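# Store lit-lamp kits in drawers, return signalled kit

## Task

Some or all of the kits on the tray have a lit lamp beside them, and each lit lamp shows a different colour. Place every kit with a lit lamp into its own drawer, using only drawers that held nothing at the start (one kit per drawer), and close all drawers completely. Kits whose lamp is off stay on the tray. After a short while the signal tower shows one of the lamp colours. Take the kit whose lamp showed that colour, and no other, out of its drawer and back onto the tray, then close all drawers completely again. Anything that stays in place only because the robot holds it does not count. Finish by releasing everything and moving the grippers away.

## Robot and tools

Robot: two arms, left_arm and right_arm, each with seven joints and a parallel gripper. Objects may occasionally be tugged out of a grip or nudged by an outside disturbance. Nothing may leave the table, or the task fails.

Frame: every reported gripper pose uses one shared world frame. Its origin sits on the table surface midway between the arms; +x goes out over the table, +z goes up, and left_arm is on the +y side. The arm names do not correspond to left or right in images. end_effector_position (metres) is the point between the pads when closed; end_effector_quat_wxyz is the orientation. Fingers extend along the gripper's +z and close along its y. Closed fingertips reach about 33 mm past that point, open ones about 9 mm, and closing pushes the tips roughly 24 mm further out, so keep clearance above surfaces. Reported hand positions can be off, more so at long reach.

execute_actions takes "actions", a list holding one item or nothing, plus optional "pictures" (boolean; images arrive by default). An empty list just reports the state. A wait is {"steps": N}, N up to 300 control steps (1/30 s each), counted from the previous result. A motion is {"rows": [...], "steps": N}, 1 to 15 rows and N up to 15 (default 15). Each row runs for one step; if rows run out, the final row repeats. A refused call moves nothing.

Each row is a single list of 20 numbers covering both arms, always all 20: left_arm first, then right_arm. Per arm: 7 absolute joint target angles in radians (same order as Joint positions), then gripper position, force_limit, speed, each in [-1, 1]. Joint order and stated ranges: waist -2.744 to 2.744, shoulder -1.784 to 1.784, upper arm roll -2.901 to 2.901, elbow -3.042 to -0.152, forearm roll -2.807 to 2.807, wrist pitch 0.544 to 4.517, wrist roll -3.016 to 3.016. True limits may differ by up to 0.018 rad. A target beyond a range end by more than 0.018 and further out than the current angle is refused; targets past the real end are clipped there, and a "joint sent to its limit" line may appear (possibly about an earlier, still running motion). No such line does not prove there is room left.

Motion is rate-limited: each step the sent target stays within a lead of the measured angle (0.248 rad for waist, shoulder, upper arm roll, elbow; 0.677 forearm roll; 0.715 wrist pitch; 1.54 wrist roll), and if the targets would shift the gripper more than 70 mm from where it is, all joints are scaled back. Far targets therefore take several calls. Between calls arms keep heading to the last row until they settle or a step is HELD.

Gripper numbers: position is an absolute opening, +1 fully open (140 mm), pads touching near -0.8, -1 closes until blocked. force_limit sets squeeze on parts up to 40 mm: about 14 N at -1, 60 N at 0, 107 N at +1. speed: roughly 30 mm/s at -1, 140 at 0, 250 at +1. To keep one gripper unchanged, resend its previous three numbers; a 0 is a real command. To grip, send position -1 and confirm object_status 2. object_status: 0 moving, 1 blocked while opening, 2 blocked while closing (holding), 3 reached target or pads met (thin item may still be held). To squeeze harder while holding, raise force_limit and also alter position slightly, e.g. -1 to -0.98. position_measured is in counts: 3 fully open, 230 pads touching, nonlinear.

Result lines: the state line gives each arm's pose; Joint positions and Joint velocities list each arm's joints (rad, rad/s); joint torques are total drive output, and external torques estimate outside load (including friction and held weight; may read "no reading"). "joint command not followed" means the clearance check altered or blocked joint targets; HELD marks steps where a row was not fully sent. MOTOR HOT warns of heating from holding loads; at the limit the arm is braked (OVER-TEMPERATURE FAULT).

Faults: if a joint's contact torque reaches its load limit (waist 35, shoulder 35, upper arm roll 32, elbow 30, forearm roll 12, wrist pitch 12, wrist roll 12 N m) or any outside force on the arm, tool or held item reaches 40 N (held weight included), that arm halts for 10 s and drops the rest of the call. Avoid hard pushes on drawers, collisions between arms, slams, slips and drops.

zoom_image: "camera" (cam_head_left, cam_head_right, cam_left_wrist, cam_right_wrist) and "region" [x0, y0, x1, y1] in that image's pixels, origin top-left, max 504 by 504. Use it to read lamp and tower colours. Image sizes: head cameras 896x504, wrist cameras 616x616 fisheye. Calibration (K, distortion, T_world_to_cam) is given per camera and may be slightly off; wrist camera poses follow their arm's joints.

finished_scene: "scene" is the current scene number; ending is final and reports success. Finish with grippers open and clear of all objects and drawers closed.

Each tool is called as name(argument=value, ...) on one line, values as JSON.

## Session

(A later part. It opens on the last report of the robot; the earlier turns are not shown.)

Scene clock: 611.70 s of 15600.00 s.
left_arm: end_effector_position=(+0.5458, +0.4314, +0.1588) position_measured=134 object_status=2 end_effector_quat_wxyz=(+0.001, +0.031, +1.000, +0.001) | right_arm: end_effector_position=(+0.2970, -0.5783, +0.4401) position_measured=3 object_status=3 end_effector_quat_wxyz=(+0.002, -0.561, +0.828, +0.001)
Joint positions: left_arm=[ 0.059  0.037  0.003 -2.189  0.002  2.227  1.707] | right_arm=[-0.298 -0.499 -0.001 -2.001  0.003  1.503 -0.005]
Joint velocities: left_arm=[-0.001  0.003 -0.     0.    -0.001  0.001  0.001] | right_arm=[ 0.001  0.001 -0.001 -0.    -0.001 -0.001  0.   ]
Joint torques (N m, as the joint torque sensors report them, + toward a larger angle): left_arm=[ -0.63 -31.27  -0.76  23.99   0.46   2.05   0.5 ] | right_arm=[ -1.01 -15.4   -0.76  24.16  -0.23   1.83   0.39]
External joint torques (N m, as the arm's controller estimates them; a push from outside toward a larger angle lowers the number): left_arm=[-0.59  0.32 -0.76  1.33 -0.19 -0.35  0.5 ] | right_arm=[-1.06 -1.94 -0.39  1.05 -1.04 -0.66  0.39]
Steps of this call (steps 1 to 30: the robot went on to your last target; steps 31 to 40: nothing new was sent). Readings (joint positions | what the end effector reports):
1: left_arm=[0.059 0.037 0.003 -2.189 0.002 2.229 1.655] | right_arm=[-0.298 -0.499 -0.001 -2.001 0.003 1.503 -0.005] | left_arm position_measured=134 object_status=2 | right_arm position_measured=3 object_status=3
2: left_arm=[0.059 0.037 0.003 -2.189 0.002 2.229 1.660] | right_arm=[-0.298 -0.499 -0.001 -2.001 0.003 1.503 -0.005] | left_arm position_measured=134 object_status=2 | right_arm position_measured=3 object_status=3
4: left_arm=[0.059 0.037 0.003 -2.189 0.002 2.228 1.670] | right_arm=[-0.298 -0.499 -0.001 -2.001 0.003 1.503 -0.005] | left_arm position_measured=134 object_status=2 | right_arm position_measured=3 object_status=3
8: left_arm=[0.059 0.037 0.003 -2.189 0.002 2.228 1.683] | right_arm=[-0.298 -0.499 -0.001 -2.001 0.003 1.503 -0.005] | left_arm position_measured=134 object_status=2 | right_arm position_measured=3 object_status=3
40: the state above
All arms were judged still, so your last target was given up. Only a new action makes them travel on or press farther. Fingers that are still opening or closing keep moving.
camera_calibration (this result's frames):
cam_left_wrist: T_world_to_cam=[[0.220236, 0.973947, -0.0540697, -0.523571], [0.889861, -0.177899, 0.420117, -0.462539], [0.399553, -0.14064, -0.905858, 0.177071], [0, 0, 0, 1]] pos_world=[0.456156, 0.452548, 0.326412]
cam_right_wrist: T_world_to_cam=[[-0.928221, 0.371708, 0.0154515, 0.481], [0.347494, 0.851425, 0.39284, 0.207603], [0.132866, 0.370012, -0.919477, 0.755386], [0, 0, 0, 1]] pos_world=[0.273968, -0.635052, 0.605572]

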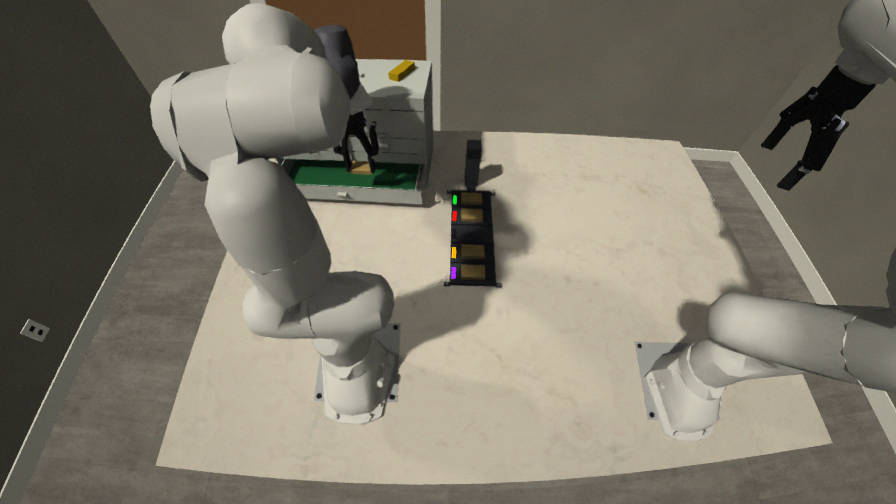

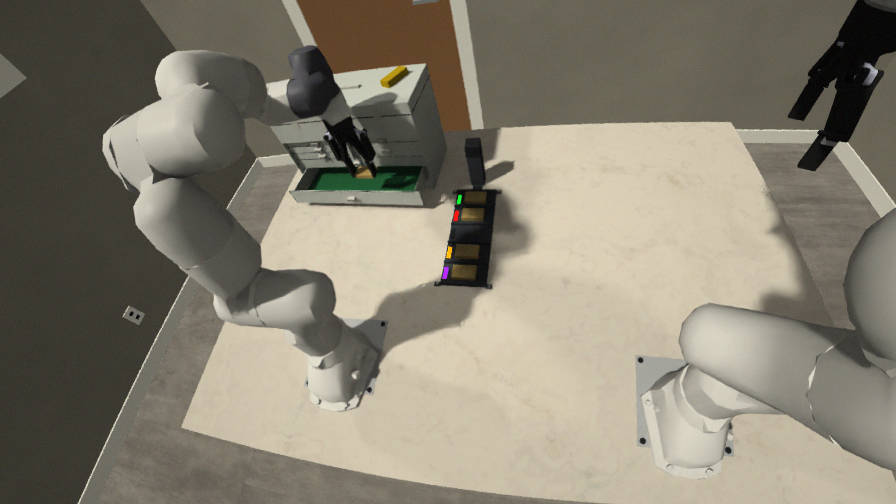

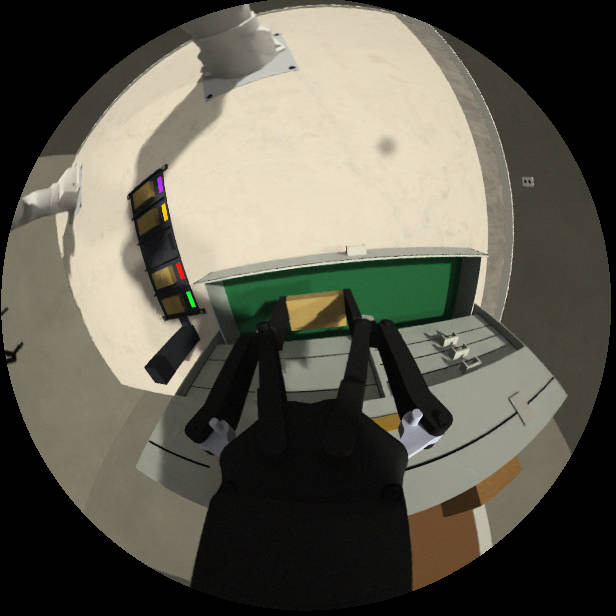

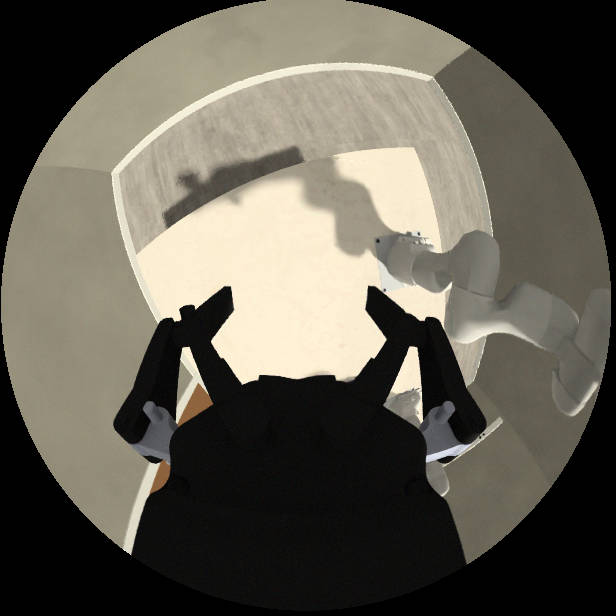

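execute_actions(actions=[{"rows":[[0.0595,0.045,0,-2.192,0,2.29,1.715,-1,0,-0.5, -0.3,-0.5,0,-2.0,0,1.5,0,1,0,0],[0.0595,0.055,0,-2.197,0,2.305,1.715,-1,0,-0.5, -0.3,-0.5,0,-2.0,0,1.5,0,1,0,0],[0.0595,0.065,0,-2.202,0,2.32,1.715,-1,0,-0.5, -0.3,-0.5,0,-2.0,0,1.5,0,1,0,0],[0.0595,0.075,0,-2.207,0,2.335,1.715,-1,0,-0.5, -0.3,-0.5,0,-2.0,0,1.5,0,1,0,0],[0.0595,0.085,0,-2.212,0,2.35,1.715,-1,0,-0.5, -0.3,-0.5,0,-2.0,0,1.5,0,1,0,0],[0.0595,0.095,0,-2.217,0,2.365,1.715,-1,0,-0.5, -0.3,-0.5,0,-2.0,0,1.5,0,1,0,0],[0.0595,0.105,0,-2.222,0,2.38,1.715,-1,0,-0.5, -0.3,-0.5,0,-2.0,0,1.5,0,1,0,0],[0.0595,0.115,0,-2.227,0,2.395,1.715,-1,0,-0.5, -0.3,-0.5,0,-2.0,0,1.5,0,1,0,0],[0.0595,0.125,0,-2.232,0,2.41,1.715,-1,0,-0.5, -0.3,-0.5,0,-2.0,0,1.5,0,1,0,0],[0.0595,0.135,0,-2.237,0,2.425,1.715,-1,0,-0.5, -0.3,-0.5,0,-2.0,0,1.5,0,1,0,0],[0.0595,0.145,0,-2.242,0,2.434,1.715,-1,0,-0.5, -0.3,-0.5,0,-2.0,0,1.5,0,1,0,0],[0.0595,0.155,0,-2.247,0,2.434,1.715,-1,0,-0.5, -0.3,-0.5,0,-2.0,0,1.5,0,1,0,0],[0.0595,0.163,0,-2.25,0,2.434,1.715,-1,0,-0.5, -0.3,-0.5,0,-2.0,0,1.5,0,1,0,0],[0.0595,0.17,0,-2.253,0,2.434,1.715,-1,0,-0.5, -0.3,-0.5,0,-2.0,0,1.5,0,1,0,0],[0.0595,0.175,0,-2.255,0,2.434,1.715,-1,0,-0.5, -0.3,-0.5,0,-2.0,0,1.5,0,1,0,0]],"steps":15}], pictures=false)

execute_actions(actions=[{"steps":20}])

zoom_image(camera="cam_head_right", region=[260, 80, 460, 220])

Scene clock: 632.83 s of 15600.00 s.
left_arm: end_effector_position=(+0.5438, +0.4312, +0.0821) position_measured=134 object_status=2 end_effector_quat_wxyz=(-0.004, +0.032, +0.999, +0.000) | right_arm: end_effector_position=(+0.2970, -0.5783, +0.4401) position_measured=3 object_status=3 end_effector_quat_wxyz=(+0.002, -0.561, +0.828, +0.001)
Joint positions: left_arm=[ 0.059  0.161  0.002 -2.249  0.002  2.401  1.708] | right_arm=[-0.298 -0.499 -0.001 -2.001  0.003  1.503 -0.005]
Joint velocities: left_arm=[ 0.001  0.232 -0.001 -0.111  0.002  0.156 -0.   ] | right_arm=[ 0.     0.001  0.002  0.001  0.    -0.001  0.002]
Joint torques (N m, as the joint torque sensors report them, + toward a larger angle): left_arm=[ -0.22 -36.22  -1.55  21.76   0.26   3.58   0.4 ] | right_arm=[ -0.59 -15.22  -1.22  23.9   -0.2    1.84   0.34]
External joint torques (N m, as the arm's controller estimates them; a push from outside toward a larger angle lowers the number): left_arm=[-0.14  1.31 -1.64 -0.95 -0.31  0.93  0.4 ] | right_arm=[-0.61 -1.65 -0.82  0.68 -1.   -0.66  0.34]
Steps of this call (steps 1 to 90: nothing new was sent; then 17.63 s passed at rest; steps 91 to 105: all 15 steps of this action). Readings (joint positions | what the end effector reports):
91: left_arm=[0.059 0.038 0.002 -2.189 0.002 2.236 1.708] | right_arm=[-0.298 -0.499 -0.001 -2.001 0.003 1.503 -0.005] | left_arm position_measured=134 object_status=2 | right_arm position_measured=3 object_status=3
92: left_arm=[0.059 0.041 0.002 -2.190 0.002 2.248 1.708] | right_arm=[-0.298 -0.499 -0.001 -2.001 0.003 1.503 -0.005] | left_arm position_measured=134 object_status=2 | right_arm position_measured=3 object_status=3
94: left_arm=[0.059 0.053 0.002 -2.195 0.002 2.273 1.708] | right_arm=[-0.298 -0.499 -0.001 -2.001 0.003 1.503 -0.005] | left_arm position_measured=134 object_status=2 | right_arm position_measured=3 object_status=3
98: left_arm=[0.059 0.092 0.002 -2.214 0.002 2.327 1.708] | right_arm=[-0.298 -0.499 -0.001 -2.001 0.003 1.503 -0.005] | left_arm position_measured=134 object_status=2 | right_arm position_measured=3 object_status=3
105: the state above

Scene clock: 633.50 s of 15600.00 s.
left_arm: end_effector_position=(+0.5441, +0.4312, +0.0729) position_measured=134 object_status=2 end_effector_quat_wxyz=(-0.002, +0.032, +0.999, +0.001) | right_arm: end_effector_position=(+0.2970, -0.5783, +0.4401) position_measured=3 object_status=3 end_effector_quat_wxyz=(+0.002, -0.561, +0.828, +0.001)
Joint positions: left_arm=[ 0.059  0.176  0.002 -2.257  0.002  2.428  1.708] | right_arm=[-0.298 -0.499 -0.001 -2.001  0.003  1.503 -0.005]
Joint velocities: left_arm=[-0.     0.     0.     0.    -0.001  0.004  0.   ] | right_arm=[ 0.002  0.001 -0.002  0.001 -0.001 -0.001 -0.002]
Joint torques (N m, as the joint torque sensors report them, + toward a larger angle): left_arm=[ -0.08 -34.98  -1.33  20.79   0.21   3.49   0.31] | right_arm=[ -0.75 -15.29  -0.46  24.31  -0.22   1.84   0.38]
External joint torques (N m, as the arm's controller estimates them; a push from outside toward a larger angle lowers the number): left_arm=[-0.11 -0.58 -1.53  0.11 -0.33  1.08  0.31] | right_arm=[-0.76 -1.75 -0.04  1.11 -1.03 -0.67  0.38]
Steps of this call (steps 1 to 20: the robot went on to your last target). Readings (joint positions | what the end effector reports):
1: left_arm=[0.059 0.167 0.002 -2.252 0.002 2.406 1.708] | right_arm=[-0.298 -0.499 -0.001 -2.001 0.003 1.503 -0.005] | left_arm position_measured=134 object_status=2 | right_arm position_measured=3 object_status=3
2: left_arm=[0.059 0.172 0.002 -2.254 0.002 2.409 1.708] | right_arm=[-0.298 -0.499 -0.001 -2.001 0.003 1.503 -0.005] | left_arm position_measured=134 object_status=2 | right_arm position_measured=3 object_status=3
4: left_arm=[0.059 0.176 0.002 -2.257 0.002 2.415 1.708] | right_arm=[-0.298 -0.499 -0.001 -2.001 0.003 1.503 -0.005] | left_arm position_measured=134 object_status=2 | right_arm position_measured=3 object_status=3
8: left_arm=[0.059 0.176 0.002 -2.257 0.002 2.422 1.708] | right_arm=[-0.298 -0.499 -0.001 -2.001 0.003 1.503 -0.005] | left_arm position_measured=134 object_status=2 | right_arm position_measured=3 object_status=3
20: the state above
camera_calibration (this result's frames):
cam_left_wrist: T_world_to_cam=[[0.221102, 0.973656, -0.0557499, -0.527859], [0.892135, -0.178835, 0.414865, -0.425436], [0.393966, -0.141464, -0.908173, 0.103431], [0, 0, 0, 1]] pos_world=[0.455509, 0.452502, 0.241004]
cam_right_wrist: T_world_to_cam=[[-0.928221, 0.371708, 0.0154498, 0.481001], [0.347494, 0.851425, 0.39284, 0.207604], [0.132867, 0.370011, -0.919477, 0.755386], [0, 0, 0, 1]] pos_world=[0.273968, -0.635052, 0.605574]

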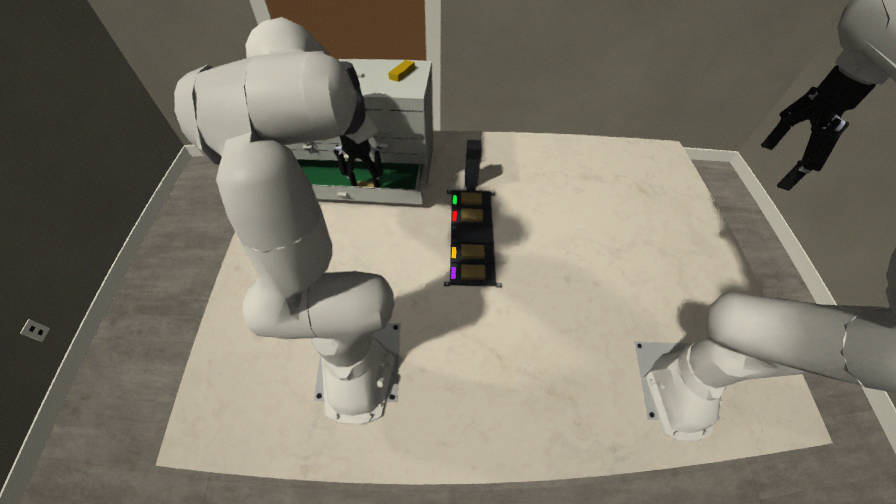

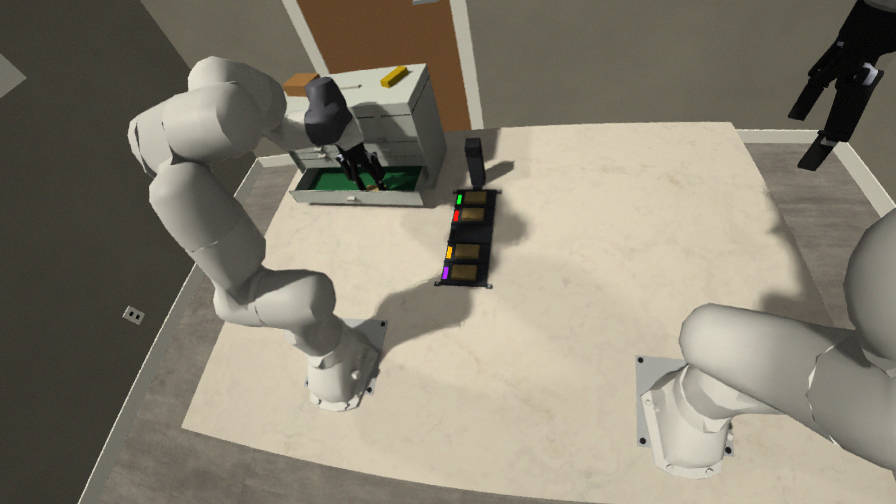

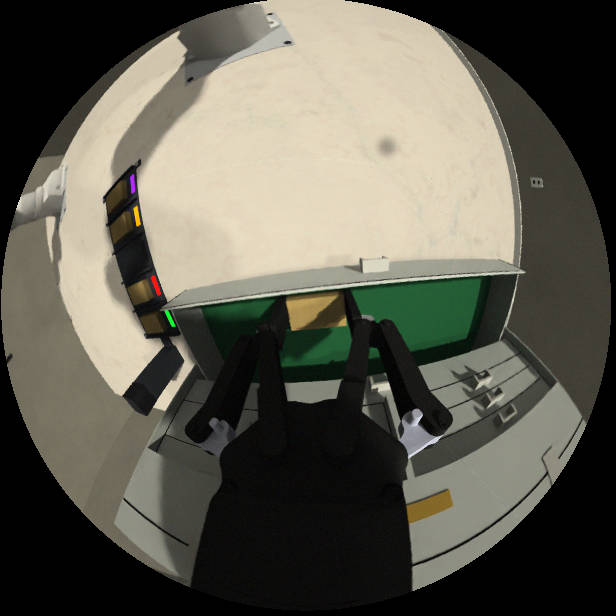

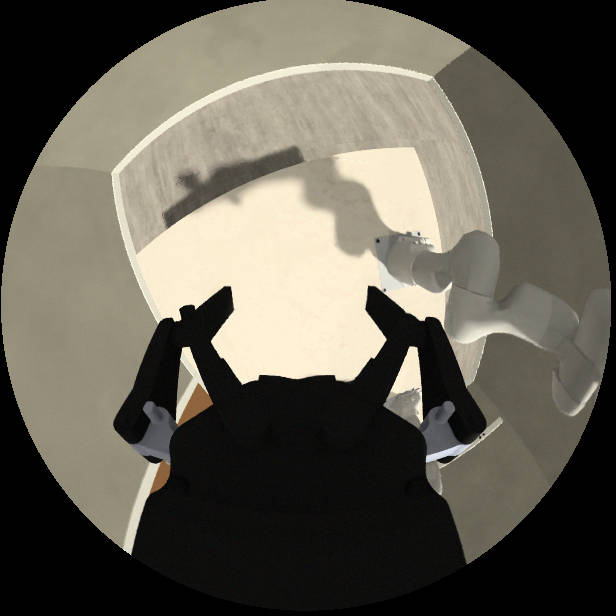

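Region (260, 80, 460, 220) of cam_head_right's 896x504 image, scaled by 2.520, with more detail than that image has; it fills the top 353 rows of this view, and the rest is white.

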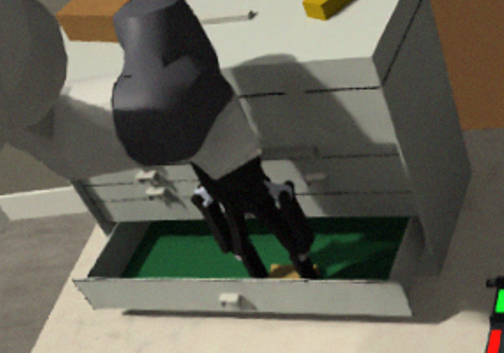

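Lower 8 mm more to find the floor.

execute_actions(actions=[{"rows":[[0.0595,0.183,0,-2.259,0,2.452,1.715,-1,0,-0.5, -0.3,-0.5,0,-2.0,0,1.5,0,1,0,0],[0.0595,0.183,0,-2.259,0,2.452,1.715,-1,0,-0.5, -0.3,-0.5,0,-2.0,0,1.5,0,1,0,0],[0.0595,0.183,0,-2.259,0,2.452,1.715,-1,0,-0.5, -0.3,-0.5,0,-2.0,0,1.5,0,1,0,0],[0.0595,0.191,0,-2.262,0,2.455,1.715,-1,0,-0.5, -0.3,-0.5,0,-2.0,0,1.5,0,1,0,0]],"steps":15}], pictures=false)

Scene clock: 642.47 s of 15600.00 s.
left_arm: end_effector_position=(+0.5481, +0.4315, +0.0706) position_measured=134 object_status=2 end_effector_quat_wxyz=(+0.004, +0.032, +0.999, +0.001) | right_arm: end_effector_position=(+0.2970, -0.5783, +0.4401) position_measured=3 object_status=3 end_effector_quat_wxyz=(+0.002, -0.561, +0.828, +0.001)
Joint positions: left_arm=[ 0.059  0.183  0.002 -2.258  0.002  2.448  1.708] | right_arm=[-0.298 -0.499 -0.001 -2.001  0.003  1.503 -0.005]
Joint velocities: left_arm=[ 0.001  0.001  0.    -0.    -0.     0.007 -0.   ] | right_arm=[-0.    -0.001  0.001  0.     0.001 -0.001 -0.001]
Joint torques (N m, as the joint torque sensors report them, + toward a larger angle): left_arm=[ -0.02 -28.59  -1.11  17.91   0.28   3.3    0.25] | right_arm=[ -0.57 -15.35  -0.78  24.57  -0.19   1.86   0.4 ]
External joint torques (N m, as the arm's controller estimates them; a push from outside toward a larger angle lowers the number): left_arm=[-0.21  5.95 -1.47 -2.7  -0.25  0.87  0.25] | right_arm=[-0.61 -1.59 -0.42  1.24 -1.   -0.65  0.4 ]
Steps of this call (steps 1 to 15: the robot went on to your last target; steps 16 to 90: nothing new was sent; then 5.47 s passed at rest; steps 91 to 105: all 15 steps of this action). Readings (joint positions | what the end effector reports):
91: left_arm=[0.059 0.177 0.002 -2.257 0.002 2.432 1.708] | right_arm=[-0.298 -0.499 -0.001 -2.001 0.003 1.503 -0.005] | left_arm position_measured=134 object_status=2 | right_arm position_measured=3 object_status=3
92: left_arm=[0.059 0.178 0.002 -2.257 0.002 2.435 1.708] | right_arm=[-0.298 -0.499 -0.001 -2.001 0.003 1.503 -0.005] | left_arm position_measured=134 object_status=2 | right_arm position_measured=3 object_status=3
94: left_arm=[0.059 0.181 0.002 -2.258 0.002 2.439 1.708] | right_arm=[-0.298 -0.499 -0.001 -2.001 0.003 1.503 -0.005] | left_arm position_measured=134 object_status=2 | right_arm position_measured=3 object_status=3
98: left_arm=[0.059 0.182 0.002 -2.258 0.002 2.445 1.708] | right_arm=[-0.298 -0.499 -0.001 -2.001 0.003 1.503 -0.005] | left_arm position_measured=134 object_status=2 | right_arm position_measured=3 object_status=3
105: the state above

execute_actions(actions=[{"rows":[[0.0595,0.179,0,-2.257,0,2.44,1.715,0.25,0,0, -0.3,-0.5,0,-2.0,0,1.5,0,1,0,0]],"steps":10}], pictures=false)

execute_actions(actions=[{"rows":[[0.0595,0.165,0,-2.25,0,2.37,1.715,0.25,0,0, -0.3,-0.5,0,-2.0,0,1.5,0,1,0,0],[0.0595,0.15,0,-2.243,0,2.35,1.715,0.25,0,0, -0.3,-0.5,0,-2.0,0,1.5,0,1,0,0],[0.0595,0.135,0,-2.236,0,2.33,1.715,0.25,0,0, -0.3,-0.5,0,-2.0,0,1.5,0,1,0,0],[0.0595,0.12,0,-2.229,0,2.31,1.715,0.25,0,0, -0.3,-0.5,0,-2.0,0,1.5,0,1,0,0],[0.0595,0.105,0,-2.222,0,2.29,1.715,0.25,0,0, -0.3,-0.5,0,-2.0,0,1.5,0,1,0,0],[0.0595,0.09,0,-2.215,0,2.27,1.715,0.25,0,0, -0.3,-0.5,0,-2.0,0,1.5,0,1,0,0],[0.0595,0.075,0,-2.208,0,2.25,1.715,0.25,0,0, -0.3,-0.5,0,-2.0,0,1.5,0,1,0,0],[0.0595,0.06,0,-2.2,0,2.23,1.715,0.25,0,0, -0.3,-0.5,0,-2.0,0,1.5,0,1,0,0],[0.0595,0.038,0,-2.19,0,2.22,1.715,0.25,0,0, -0.3,-0.5,0,-2.0,0,1.5,0,1,0,0],[0.0595,0.0,0,-2.2,0,2.2,1.715,0.25,0,0, -0.3,-0.5,0,-2.0,0,1.5,0,1,0,0],[0.0595,-0.12,0,-2.375,0,2.25,1.715,0.25,0,0, -0.3,-0.5,0,-2.0,0,1.5,0,1,0,0]],"steps":15}], pictures=false)

execute_actions(actions=[{"rows":[[0.12,-0.63,0,-2.9,0,2.7,1.6,0,0,0, -0.3,-0.5,0,-2.0,0,1.5,0,1,0,0]],"steps":15}], pictures=false)

execute_actions(actions=[{"rows":[[0.635,-0.4,0,-3.02,0.65,3.6,1.584,0,0,0, -0.3,-0.5,0,-2.0,0,1.5,0,1,0,0]],"steps":15}], pictures=false)

execute_actions(actions=[{"steps":20}])

Scene clock: 680.30 s of 15600.00 s.
left_arm: end_effector_position=(+0.5475, +0.4314, +0.0714) position_measured=98 object_status=0 end_effector_quat_wxyz=(+0.003, +0.032, +0.999, +0.001) | right_arm: end_effector_position=(+0.2970, -0.5783, +0.4401) position_measured=3 object_status=3 end_effector_quat_wxyz=(+0.002, -0.561, +0.828, +0.001)
Joint positions: left_arm=[ 0.059  0.181  0.002 -2.258  0.002  2.445  1.708] | right_arm=[-0.298 -0.499 -0.001 -2.001  0.003  1.503 -0.005]
Joint velocities: left_arm=[ 0.     0.    -0.     0.001 -0.    -0.005  0.001] | right_arm=[ 0.002 -0.     0.001  0.     0.001 -0.     0.   ]
Joint torques (N m, as the joint torque sensors report them, + toward a larger angle): left_arm=[  0.12 -35.47  -1.34  20.59   0.31   1.82   0.39] | right_arm=[ -0.82 -15.06  -0.96  24.1   -0.21   1.9    0.4 ]
External joint torques (N m, as the arm's controller estimates them; a push from outside toward a larger angle lowers the number): left_arm=[ 0.08 -0.97 -1.57 -0.07 -0.22 -0.62  0.39] | right_arm=[-0.85 -1.42 -0.58  0.87 -1.02 -0.6   0.4 ]
Steps of this call (steps 1 to 15: the robot went on to your last target; steps 16 to 90: nothing new was sent; then 34.50 s passed at rest; steps 91 to 100: all 10 steps of this action). Readings (joint positions | what the end effector reports):
91: left_arm=[0.059 0.182 0.002 -2.258 0.002 2.449 1.708] | right_arm=[-0.298 -0.499 -0.001 -2.001 0.003 1.503 -0.005] | left_arm position_measured=134 object_status=0 | right_arm position_measured=3 object_status=3
92: left_arm=[0.059 0.181 0.002 -2.258 0.002 2.448 1.708] | right_arm=[-0.298 -0.499 -0.001 -2.001 0.003 1.503 -0.005] | left_arm position_measured=132 object_status=0 | right_arm position_measured=3 object_status=3
94: left_arm=[0.059 0.181 0.002 -2.258 0.002 2.447 1.708] | right_arm=[-0.298 -0.499 -0.001 -2.001 0.003 1.503 -0.005] | left_arm position_measured=112 object_status=0 | right_arm position_measured=3 object_status=3
98: left_arm=[0.059 0.181 0.002 -2.258 0.002 2.445 1.708] | right_arm=[-0.298 -0.499 -0.001 -2.001 0.003 1.503 -0.005] | left_arm position_measured=98 object_status=0 | right_arm position_measured=3 object_status=3
100: the state above

Scene clock: 680.80 s of 15600.00 s.
left_arm: end_effector_position=(+0.5059, +0.4280, +0.1666) position_measured=98 object_status=3 end_effector_quat_wxyz=(+0.013, +0.032, +0.999, +0.002) | right_arm: end_effector_position=(+0.2970, -0.5783, +0.4401) position_measured=3 object_status=3 end_effector_quat_wxyz=(+0.002, -0.561, +0.828, +0.001)
Joint positions: left_arm=[ 0.059 -0.107  0.002 -2.346  0.002  2.266  1.708] | right_arm=[-0.298 -0.499 -0.001 -2.001  0.003  1.503 -0.005]
Joint velocities: left_arm=[ 0.001 -0.261 -0.001 -0.314 -0.001 -0.072  0.   ] | right_arm=[-0.001  0.001  0.001  0.001 -0.001 -0.001  0.   ]
Joint torques (N m, as the joint torque sensors report them, + toward a larger angle): left_arm=[ -0.33 -22.13  -0.6   19.86   0.41   1.9    0.4 ] | right_arm=[ -1.11 -15.5   -0.97  24.42  -0.2    1.86   0.34]
External joint torques (N m, as the arm's controller estimates them; a push from outside toward a larger angle lowers the number): left_arm=[-0.15 -1.99 -0.3  -1.82 -0.28 -0.53  0.4 ] | right_arm=[-1.16 -2.13 -0.63  1.3  -1.01 -0.63  0.35]
Steps of this call (steps 1 to 15: all 15 steps of this action). Readings (joint positions | what the end effector reports):
1: left_arm=[0.059 0.179 0.002 -2.257 0.002 2.433 1.708] | right_arm=[-0.298 -0.499 -0.001 -2.001 0.003 1.503 -0.005] | left_arm position_measured=98 object_status=0 | right_arm position_measured=3 object_status=3
2: left_arm=[0.059 0.174 0.002 -2.255 0.002 2.419 1.708] | right_arm=[-0.298 -0.499 -0.001 -2.001 0.003 1.503 -0.005] | left_arm position_measured=98 object_status=0 | right_arm position_measured=3 object_status=3
4: left_arm=[0.059 0.155 0.002 -2.247 0.002 2.386 1.708] | right_arm=[-0.298 -0.499 -0.001 -2.001 0.003 1.503 -0.005] | left_arm position_measured=98 object_status=3 | right_arm position_measured=3 object_status=3
8: left_arm=[0.059 0.096 0.002 -2.219 0.002 2.317 1.708] | right_arm=[-0.298 -0.499 -0.001 -2.001 0.003 1.503 -0.005] | left_arm position_measured=98 object_status=3 | right_arm position_measured=3 object_status=3
15: the state above

Scene clock: 681.30 s of 15600.00 s.
left_arm: end_effector_position=(+0.4402, +0.4479, +0.1945) position_measured=129 object_status=3 end_effector_quat_wxyz=(+0.199, -0.037, +0.979, +0.019) | right_arm: end_effector_position=(+0.2970, -0.5783, +0.4401) position_measured=3 object_status=3 end_effector_quat_wxyz=(+0.002, -0.561, +0.828, +0.001)
Joint positions: left_arm=[ 0.117 -0.626  0.001 -2.897  0.002  2.672  1.627] | right_arm=[-0.298 -0.499 -0.001 -2.001  0.003  1.503 -0.005]
Joint velocities: left_arm=[ 0.002 -0.021 -0.002 -0.025 -0.     0.144 -0.066] | right_arm=[-0.001  0.001 -0.    -0.001 -0.    -0.    -0.   ]
Joint torques (N m, as the joint torque sensors report them, + toward a larger angle): left_arm=[ 1.42 -9.84 -0.78 21.83  0.42  3.87 -0.43] | right_arm=[ -0.8  -15.16  -0.89  23.81  -0.15   1.88   0.4 ]
External joint torques (N m, as the arm's controller estimates them; a push from outside toward a larger angle lowers the number): left_arm=[ 1.41 -0.88 -0.21 -1.35 -0.21  0.74 -0.42] | right_arm=[-0.79 -1.68 -0.44  0.68 -0.95 -0.62  0.4 ]
Steps of this call (steps 1 to 15: all 15 steps of this action). Readings (joint positions | what the end effector reports):
1: left_arm=[0.067 -0.148 -0.003 -2.403 0.002 2.325 1.701] | right_arm=[-0.298 -0.499 -0.001 -2.001 0.003 1.503 -0.005] | left_arm position_measured=98 object_status=0 | right_arm position_measured=3 object_status=3
2: left_arm=[0.081 -0.219 -0.004 -2.482 0.002 2.390 1.691] | right_arm=[-0.298 -0.499 -0.001 -2.001 0.003 1.503 -0.005] | left_arm position_measured=104 object_status=0 | right_arm position_measured=3 object_status=3
4: left_arm=[0.104 -0.379 -0.000 -2.639 0.002 2.491 1.675] | right_arm=[-0.298 -0.499 -0.001 -2.001 0.003 1.503 -0.005] | left_arm position_measured=120 object_status=0 | right_arm position_measured=3 object_status=3
8: left_arm=[0.117 -0.592 0.001 -2.848 0.002 2.603 1.651] | right_arm=[-0.298 -0.499 -0.001 -2.001 0.003 1.503 -0.005] | left_arm position_measured=129 object_status=0 | right_arm position_measured=3 object_status=3
15: the state above

Scene clock: 681.80 s of 15600.00 s.
left_arm: end_effector_position=(+0.4726, +0.5888, +0.2220) position_measured=129 object_status=3 end_effector_quat_wxyz=(+0.390, +0.037, +0.906, +0.159) | right_arm: end_effector_position=(+0.2970, -0.5783, +0.4401) position_measured=3 object_status=3 end_effector_quat_wxyz=(+0.002, -0.561, +0.828, +0.001)
Joint positions: left_arm=[ 0.629 -0.403  0.002 -3.018  0.632  3.531  1.599] | right_arm=[-0.298 -0.499 -0.001 -2.001  0.003  1.503 -0.005]
Joint velocities: left_arm=[ 0.036  0.004  0.001 -0.005  0.128  0.395 -0.027] | right_arm=[ 0.001  0.    -0.002  0.     0.    -0.    -0.001]
Joint torques (N m, as the joint torque sensors report them, + toward a larger angle): left_arm=[  1.13 -10.16   0.1   17.32   0.25   3.98  -0.3 ] | right_arm=[ -1.14 -15.43  -0.94  24.15  -0.18   1.81   0.38]
External joint torques (N m, as the arm's controller estimates them; a push from outside toward a larger angle lowers the number): left_arm=[ 1.17  2.26 -0.26 -1.43  0.88  0.87 -0.29] | right_arm=[-1.08 -1.84 -0.43  0.93 -0.98 -0.69  0.38]
Steps of this call (steps 1 to 15: all 15 steps of this action). Readings (joint positions | what the end effector reports):
1: left_arm=[0.176 -0.589 -0.009 -2.915 0.135 2.789 1.623] | right_arm=[-0.298 -0.499 -0.001 -2.001 0.003 1.503 -0.005] | left_arm position_measured=129 object_status=3 | right_arm position_measured=3 object_status=3
2: left_arm=[0.254 -0.527 -0.008 -2.942 0.260 2.918 1.620] | right_arm=[-0.298 -0.499 -0.001 -2.001 0.003 1.503 -0.005] | left_arm position_measured=129 object_status=3 | right_arm position_measured=3 object_status=3
4: left_arm=[0.395 -0.449 -0.004 -2.989 0.406 3.107 1.615] | right_arm=[-0.298 -0.499 -0.001 -2.001 0.003 1.503 -0.005] | left_arm position_measured=129 object_status=3 | right_arm position_measured=3 object_status=3
8: left_arm=[0.571 -0.410 0.001 -3.014 0.546 3.335 1.608] | right_arm=[-0.298 -0.499 -0.001 -2.001 0.003 1.503 -0.005] | left_arm position_measured=129 object_status=3 | right_arm position_measured=3 object_status=3
15: the state above

Scene clock: 682.47 s of 15600.00 s.
left_arm: end_effector_position=(+0.4813, +0.5819, +0.2383) position_measured=129 object_status=3 end_effector_quat_wxyz=(+0.417, +0.044, +0.894, +0.157) | right_arm: end_effector_position=(+0.2970, -0.5783, +0.4401) position_measured=3 object_status=3 end_effector_quat_wxyz=(+0.002, -0.561, +0.828, +0.001)
Joint positions: left_arm=[ 0.632 -0.402  0.002 -3.018  0.647  3.595  1.592] | right_arm=[-0.298 -0.499 -0.001 -2.001  0.003  1.503 -0.005]
Joint velocities: left_arm=[-0.001  0.     0.001 -0.001 -0.     0.007 -0.004] | right_arm=[ 0.002 -0.     0.001 -0.001  0.001 -0.     0.001]
Joint torques (N m, as the joint torque sensors report them, + toward a larger angle): left_arm=[  0.94 -11.67   0.05  17.81   0.21   3.94  -0.21] | right_arm=[ -0.29 -15.47  -0.69  24.33  -0.17   1.85   0.41]
External joint torques (N m, as the arm's controller estimates them; a push from outside toward a larger angle lowers the number): left_arm=[ 0.92  0.9  -0.43 -1.09  0.87  0.69 -0.21] | right_arm=[-0.36 -1.94 -0.36  1.17 -0.98 -0.65  0.41]
Steps of this call (steps 1 to 20: the robot went on to your last target). Readings (joint positions | what the end effector reports):
1: left_arm=[0.630 -0.403 0.002 -3.018 0.636 3.543 1.598] | right_arm=[-0.298 -0.499 -0.001 -2.001 0.003 1.503 -0.005] | left_arm position_measured=129 object_status=3 | right_arm position_measured=3 object_status=3
2: left_arm=[0.631 -0.403 0.002 -3.018 0.639 3.553 1.597] | right_arm=[-0.298 -0.499 -0.001 -2.001 0.003 1.503 -0.005] | left_arm position_measured=129 object_status=3 | right_arm position_measured=3 object_status=3
4: left_arm=[0.631 -0.402 0.002 -3.018 0.642 3.567 1.596] | right_arm=[-0.298 -0.499 -0.001 -2.001 0.003 1.503 -0.005] | left_arm position_measured=129 object_status=3 | right_arm position_measured=3 object_status=3
8: left_arm=[0.632 -0.402 0.002 -3.018 0.646 3.583 1.594] | right_arm=[-0.298 -0.499 -0.001 -2.001 0.003 1.503 -0.005] | left_arm position_measured=129 object_status=3 | right_arm position_measured=3 object_status=3
20: the state above
camera_calibration (this result's frames):
cam_left_wrist: T_world_to_cam=[[0.0943284, 0.913673, 0.395353, -0.663043], [0.270577, -0.405704, 0.873036, -0.0890695], [0.958066, 0.0246214, -0.285488, -0.216819], [0, 0, 0, 1]] pos_world=[0.294371, 0.575007, 0.277998]
cam_right_wrist: T_world_to_cam=[[-0.928221, 0.371709, 0.0154477, 0.481002], [0.347494, 0.851426, 0.392838, 0.207604], [0.132869, 0.370009, -0.919478, 0.755386], [0, 0, 0, 1]] pos_world=[0.273967, -0.635051, 0.605575]

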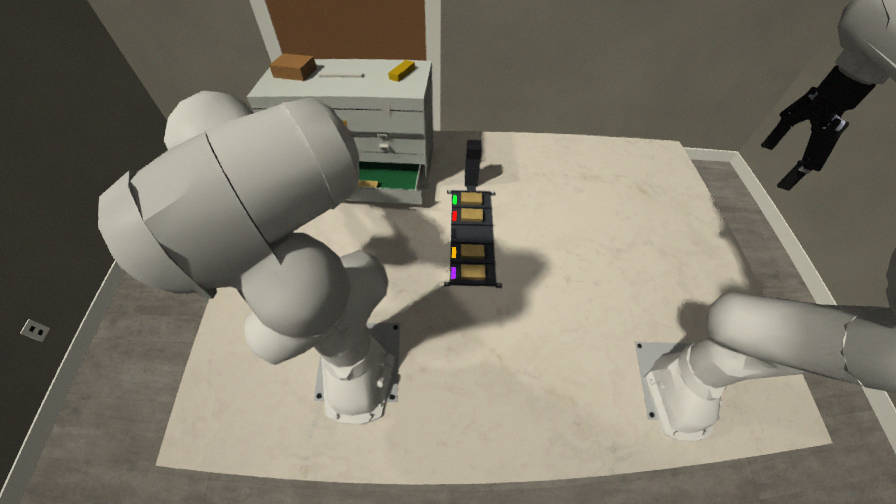

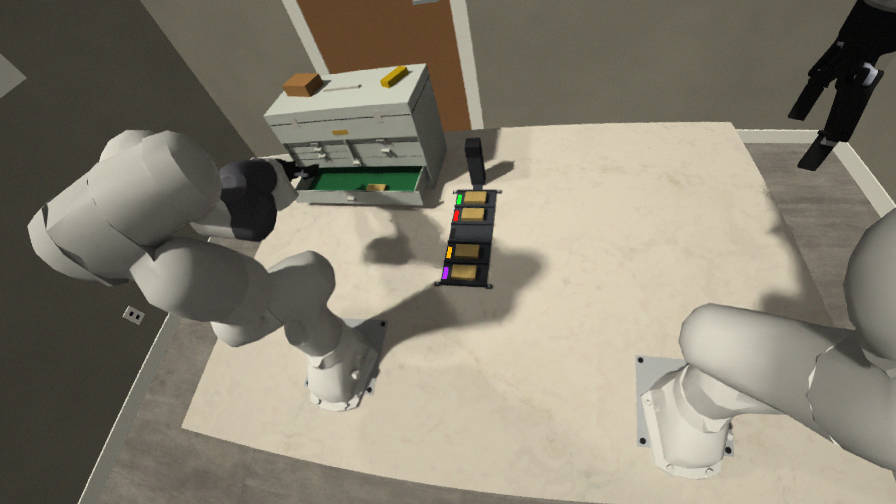

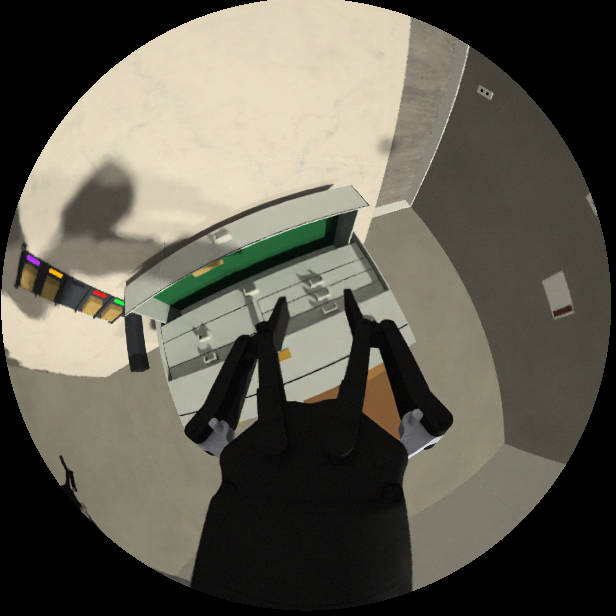

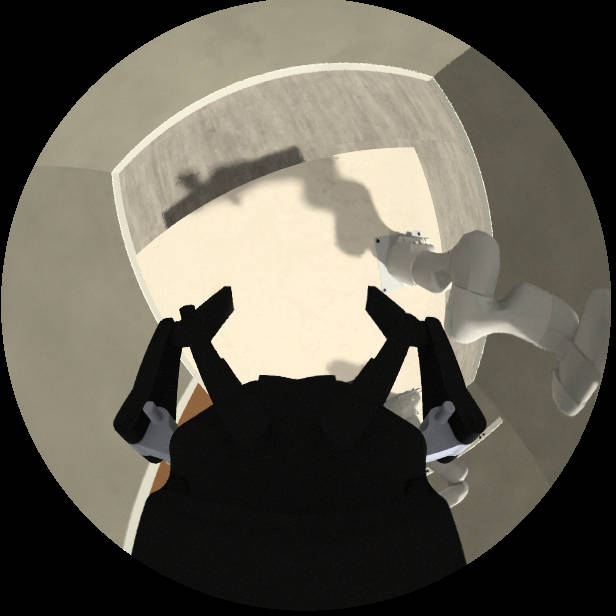

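execute_actions(actions=[{"rows":[[0.638,-0.13,0,-3.03,0.70,3.82,1.584,0,0,0, -0.3,-0.5,0,-2.0,0,1.5,0,1,0,0]],"steps":15}], pictures=false)

execute_actions(actions=[{"rows":[[0.638,-0.05,0,-3.03,0.725,3.952,1.584,0,0,0, -0.3,-0.5,0,-2.0,0,1.5,0,1,0,0],[0.638,-0.05,0,-3.03,0.725,3.952,1.584,0,0,0, -0.3,-0.5,0,-2.0,0,1.5,0,1,0,0],[0.638,-0.05,0,-3.03,0.725,3.952,1.584,0,0,0, -0.3,-0.5,0,-2.0,0,1.5,0,1,0,0],[0.638,0.02,0,-3.03,0.725,3.952,1.584,0,0,0, -0.3,-0.5,0,-2.0,0,1.5,0,1,0,0],[0.638,0.02,0,-3.03,0.725,3.952,1.584,0,0,0, -0.3,-0.5,0,-2.0,0,1.5,0,1,0,0],[0.638,0.02,0,-3.03,0.725,3.952,1.584,0,0,0, -0.3,-0.5,0,-2.0,0,1.5,0,1,0,0],[0.638,0.095,0,-3.03,0.725,3.952,1.584,0,0,0, -0.3,-0.5,0,-2.0,0,1.5,0,1,0,0]],"steps":15}], pictures=false)

execute_actions(actions=[{"rows":[[0.638,0.165,0,-3.0,0.725,3.952,1.584,0,0,0, -0.3,-0.5,0,-2.0,0,1.5,0,1,0,0],[0.638,0.165,0,-3.0,0.725,3.952,1.584,0,0,0, -0.3,-0.5,0,-2.0,0,1.5,0,1,0,0],[0.638,0.165,0,-3.0,0.725,3.952,1.584,0,0,0, -0.3,-0.5,0,-2.0,0,1.5,0,1,0,0],[0.638,0.165,0,-3.0,0.725,3.952,1.584,0,0,0, -0.3,-0.5,0,-2.0,0,1.5,0,1,0,0],[0.638,0.165,0,-3.0,0.725,3.952,1.584,0,0,0, -0.3,-0.5,0,-2.0,0,1.5,0,1,0,0],[0.638,0.218,0,-2.96,0.725,3.952,1.584,0,0,0, -0.3,-0.5,0,-2.0,0,1.5,0,1,0,0],[0.638,0.218,0,-2.96,0.725,3.952,1.584,0,0,0, -0.3,-0.5,0,-2.0,0,1.5,0,1,0,0],[0.638,0.218,0,-2.96,0.725,3.952,1.584,0,0,0, -0.3,-0.5,0,-2.0,0,1.5,0,1,0,0],[0.638,0.218,0,-2.96,0.725,3.952,1.584,0,0,0, -0.3,-0.5,0,-2.0,0,1.5,0,1,0,0],[0.638,0.218,0,-2.96,0.725,3.952,1.584,0,0,0, -0.3,-0.5,0,-2.0,0,1.5,0,1,0,0],[0.638,0.246,0,-2.926,0.725,3.952,1.584,0,0,0, -0.3,-0.5,0,-2.0,0,1.5,0,1,0,0]],"steps":15}])

Scene clock: 714.43 s of 15600.00 s.
left_arm: end_effector_position=(+0.4766, +0.5322, +0.1615) position_measured=129 object_status=3 end_effector_quat_wxyz=(+0.411, +0.055, +0.907, +0.068) | right_arm: end_effector_position=(+0.2970, -0.5783, +0.4401) position_measured=3 object_status=3 end_effector_quat_wxyz=(+0.002, -0.561, +0.828, +0.001)
Joint positions: left_arm=[ 0.635 -0.132  0.002 -3.032  0.696  3.803  1.591] | right_arm=[-0.298 -0.499 -0.001 -2.001  0.003  1.503 -0.005]
Joint velocities: left_arm=[-0.001  0.002 -0.     0.004  0.005  0.077  0.001] | right_arm=[-0.001  0.001  0.    -0.001 -0.001  0.     0.   ]
Joint torques (N m, as the joint torque sensors report them, + toward a larger angle): left_arm=[  1.46 -15.65  -0.38  13.84   0.49   4.05  -0.21] | right_arm=[ -1.04 -15.07  -0.79  24.22  -0.2    1.9    0.39]
External joint torques (N m, as the arm's controller estimates them; a push from outside toward a larger angle lowers the number): left_arm=[ 1.47  1.38 -0.56 -0.08  0.87  0.7  -0.2 ] | right_arm=[-1.07 -1.65 -0.42  1.1  -1.01 -0.59  0.39]
Steps of this call (steps 1 to 15: the robot went on to your last target; steps 16 to 90: nothing new was sent; then 28.47 s passed at rest; steps 91 to 105: all 15 steps of this action). Readings (joint positions | what the end effector reports):
91: left_arm=[0.634 -0.360 0.002 -3.012 0.655 3.635 1.591] | right_arm=[-0.298 -0.499 -0.001 -2.001 0.003 1.503 -0.005] | left_arm position_measured=129 object_status=3 | right_arm position_measured=3 object_status=3
92: left_arm=[0.634 -0.296 0.002 -3.011 0.663 3.664 1.591] | right_arm=[-0.298 -0.499 -0.001 -2.001 0.003 1.503 -0.005] | left_arm position_measured=129 object_status=3 | right_arm position_measured=3 object_status=3
94: left_arm=[0.635 -0.196 0.002 -3.024 0.678 3.711 1.591] | right_arm=[-0.298 -0.499 -0.001 -2.001 0.003 1.503 -0.005] | left_arm position_measured=129 object_status=3 | right_arm position_measured=3 object_status=3
98: left_arm=[0.635 -0.138 0.002 -3.033 0.692 3.765 1.591] | right_arm=[-0.298 -0.499 -0.001 -2.001 0.003 1.503 -0.005] | left_arm position_measured=129 object_status=3 | right_arm position_measured=3 object_status=3
105: the state above

Scene clock: 714.93 s of 15600.00 s.
left_arm: end_effector_position=(+0.4606, +0.4938, +0.1022) position_measured=129 object_status=3 end_effector_quat_wxyz=(+0.395, +0.044, +0.918, -0.004) | right_arm: end_effector_position=(+0.2970, -0.5783, +0.4401) position_measured=3 object_status=3 end_effector_quat_wxyz=(+0.002, -0.561, +0.828, +0.001)
Joint positions: left_arm=[ 0.636  0.092  0.002 -3.031  0.722  3.939  1.591] | right_arm=[-0.298 -0.499 -0.001 -2.001  0.003  1.503 -0.005]
Joint velocities: left_arm=[ 0.001  0.015 -0.    -0.     0.002  0.051 -0.002] | right_arm=[ 0.001  0.001  0.001 -0.001 -0.003 -0.001  0.001]
Joint torques (N m, as the joint torque sensors report them, + toward a larger angle): left_arm=[  0.53 -19.58  -0.79   9.7    0.9    4.25  -0.22] | right_arm=[ -1.27 -15.28  -0.66  24.21  -0.21   1.83   0.36]
External joint torques (N m, as the arm's controller estimates them; a push from outside toward a larger angle lowers the number): left_arm=[ 0.52  0.93 -0.66  0.23  0.94  0.81 -0.2 ] | right_arm=[-1.25 -1.88 -0.21  1.09 -1.   -0.67  0.36]
Steps of this call (steps 1 to 15: all 15 steps of this action). Readings (joint positions | what the end effector reports):
1: left_arm=[0.636 -0.116 0.002 -3.029 0.701 3.829 1.591] | right_arm=[-0.298 -0.499 -0.001 -2.001 0.003 1.503 -0.005] | left_arm position_measured=129 object_status=3 | right_arm position_measured=3 object_status=3
2: left_arm=[0.636 -0.094 0.002 -3.028 0.706 3.851 1.591] | right_arm=[-0.298 -0.499 -0.001 -2.001 0.003 1.503 -0.005] | left_arm position_measured=129 object_status=3 | right_arm position_measured=3 object_status=3
4: left_arm=[0.636 -0.054 0.002 -3.028 0.713 3.884 1.591] | right_arm=[-0.298 -0.499 -0.001 -2.001 0.003 1.503 -0.005] | left_arm position_measured=129 object_status=3 | right_arm position_measured=3 object_status=3
8: left_arm=[0.636 0.044 0.002 -3.028 0.719 3.919 1.591] | right_arm=[-0.298 -0.499 -0.001 -2.001 0.003 1.503 -0.005] | left_arm position_measured=129 object_status=3 | right_arm position_measured=3 object_status=3
15: the state above

Scene clock: 715.43 s of 15600.00 s.
left_arm: end_effector_position=(+0.4755, +0.5038, +0.0701) position_measured=129 object_status=3 end_effector_quat_wxyz=(+0.381, +0.038, +0.924, -0.019) | right_arm: end_effector_position=(+0.2970, -0.5783, +0.4401) position_measured=3 object_status=3 end_effector_quat_wxyz=(+0.002, -0.561, +0.828, +0.001)
Joint positions: left_arm=[ 0.636  0.24   0.002 -2.932  0.723  3.947  1.591] | right_arm=[-0.298 -0.499 -0.001 -2.001  0.003  1.503 -0.005]
Joint velocities: left_arm=[-0.001  0.055 -0.     0.07   0.001  0.005 -0.001] | right_arm=[-0.    -0.    -0.002  0.001 -0.001 -0.001  0.   ]
Joint torques (N m, as the joint torque sensors report them, + toward a larger angle): left_arm=[  0.68 -23.05  -1.41   8.51   0.75   4.15  -0.26] | right_arm=[ -0.42 -15.32  -0.49  23.83  -0.18   1.86   0.39]
External joint torques (N m, as the arm's controller estimates them; a push from outside toward a larger angle lowers the number): left_arm=[ 0.77  1.53 -0.96  0.74  0.62  0.7  -0.24] | right_arm=[-0.4  -1.72 -0.04  0.61 -0.98 -0.64  0.39]
Steps of this call (steps 1 to 15: all 15 steps of this action). Readings (joint positions | what the end effector reports):
1: left_arm=[0.636 0.107 0.002 -3.023 0.722 3.943 1.591] | right_arm=[-0.298 -0.499 -0.001 -2.001 0.003 1.503 -0.005] | left_arm position_measured=129 object_status=3 | right_arm position_measured=3 object_status=3
2: left_arm=[0.636 0.126 0.002 -3.014 0.722 3.944 1.591] | right_arm=[-0.298 -0.499 -0.001 -2.001 0.003 1.503 -0.005] | left_arm position_measured=129 object_status=3 | right_arm position_measured=3 object_status=3
4: left_arm=[0.636 0.149 0.002 -3.007 0.722 3.944 1.591] | right_arm=[-0.298 -0.499 -0.001 -2.001 0.003 1.503 -0.005] | left_arm position_measured=129 object_status=3 | right_arm position_measured=3 object_status=3
8: left_arm=[0.636 0.198 0.002 -2.975 0.723 3.946 1.591] | right_arm=[-0.298 -0.499 -0.001 -2.001 0.003 1.503 -0.005] | left_arm position_measured=129 object_status=3 | right_arm position_measured=3 object_status=3
15: the state above
camera_calibration (this result's frames):
cam_left_wrist: T_world_to_cam=[[0.236047, 0.969468, 0.0664345, -0.597104], [0.331381, -0.144576, 0.932354, -0.136992], [0.913492, -0.198065, -0.35539, -0.119127], [0, 0, 0, 1]] pos_world=[0.295163, 0.535472, 0.125057]
cam_right_wrist: T_world_to_cam=[[-0.92822, 0.371711, 0.0154371, 0.481006], [0.347493, 0.85143, 0.39283, 0.207609], [0.132875, 0.369997, -0.919482, 0.755386], [0, 0, 0, 1]] pos_world=[0.273965, -0.63505, 0.605583]

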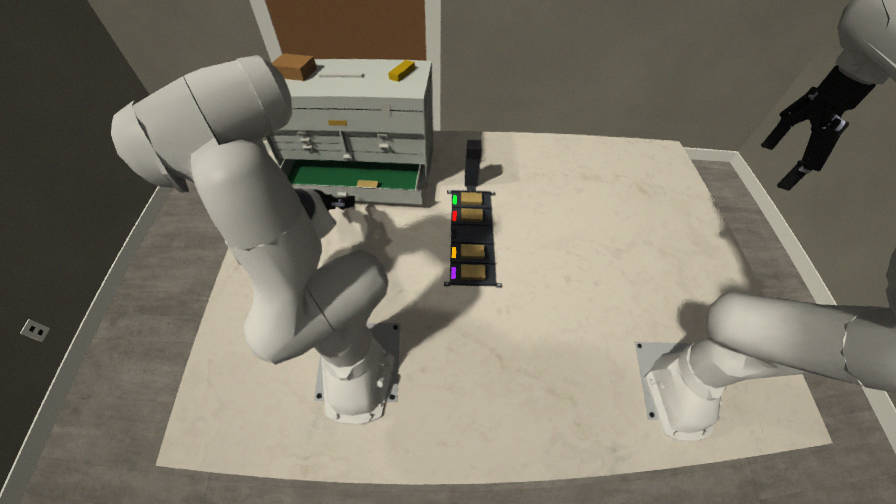

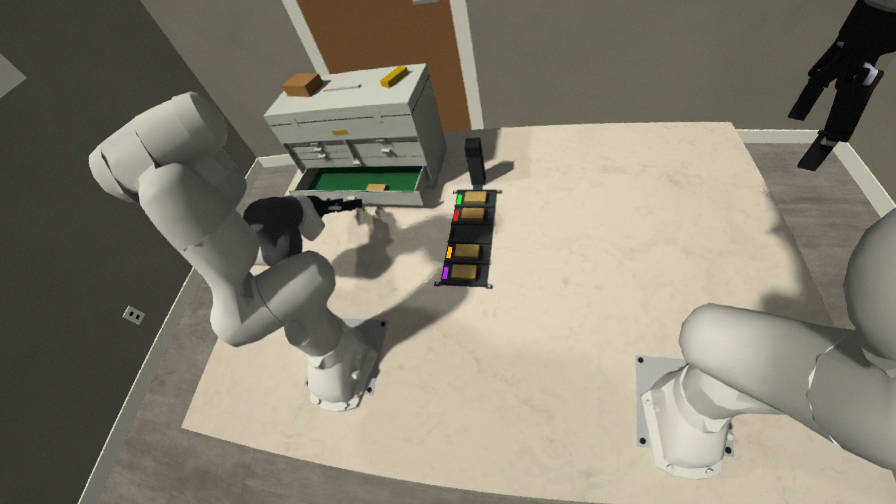

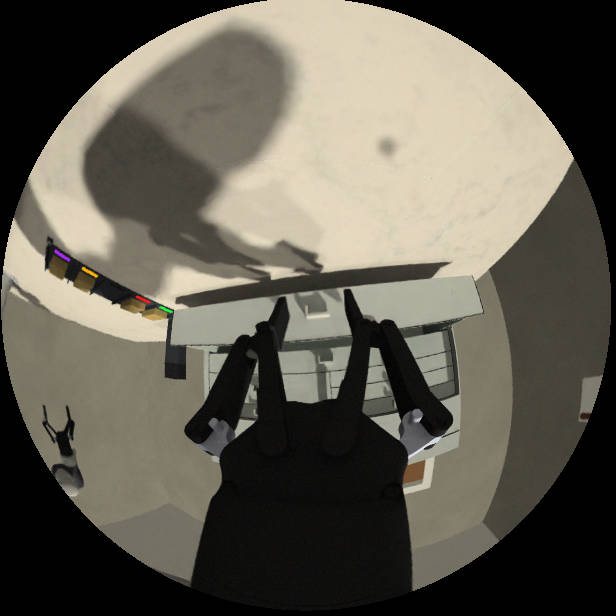

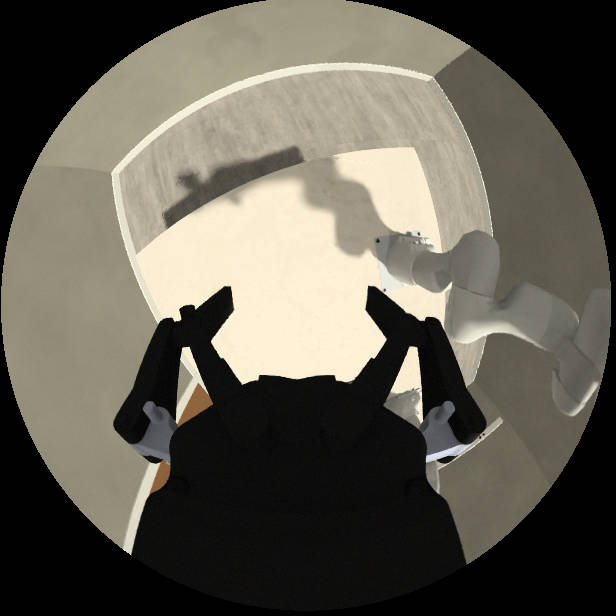

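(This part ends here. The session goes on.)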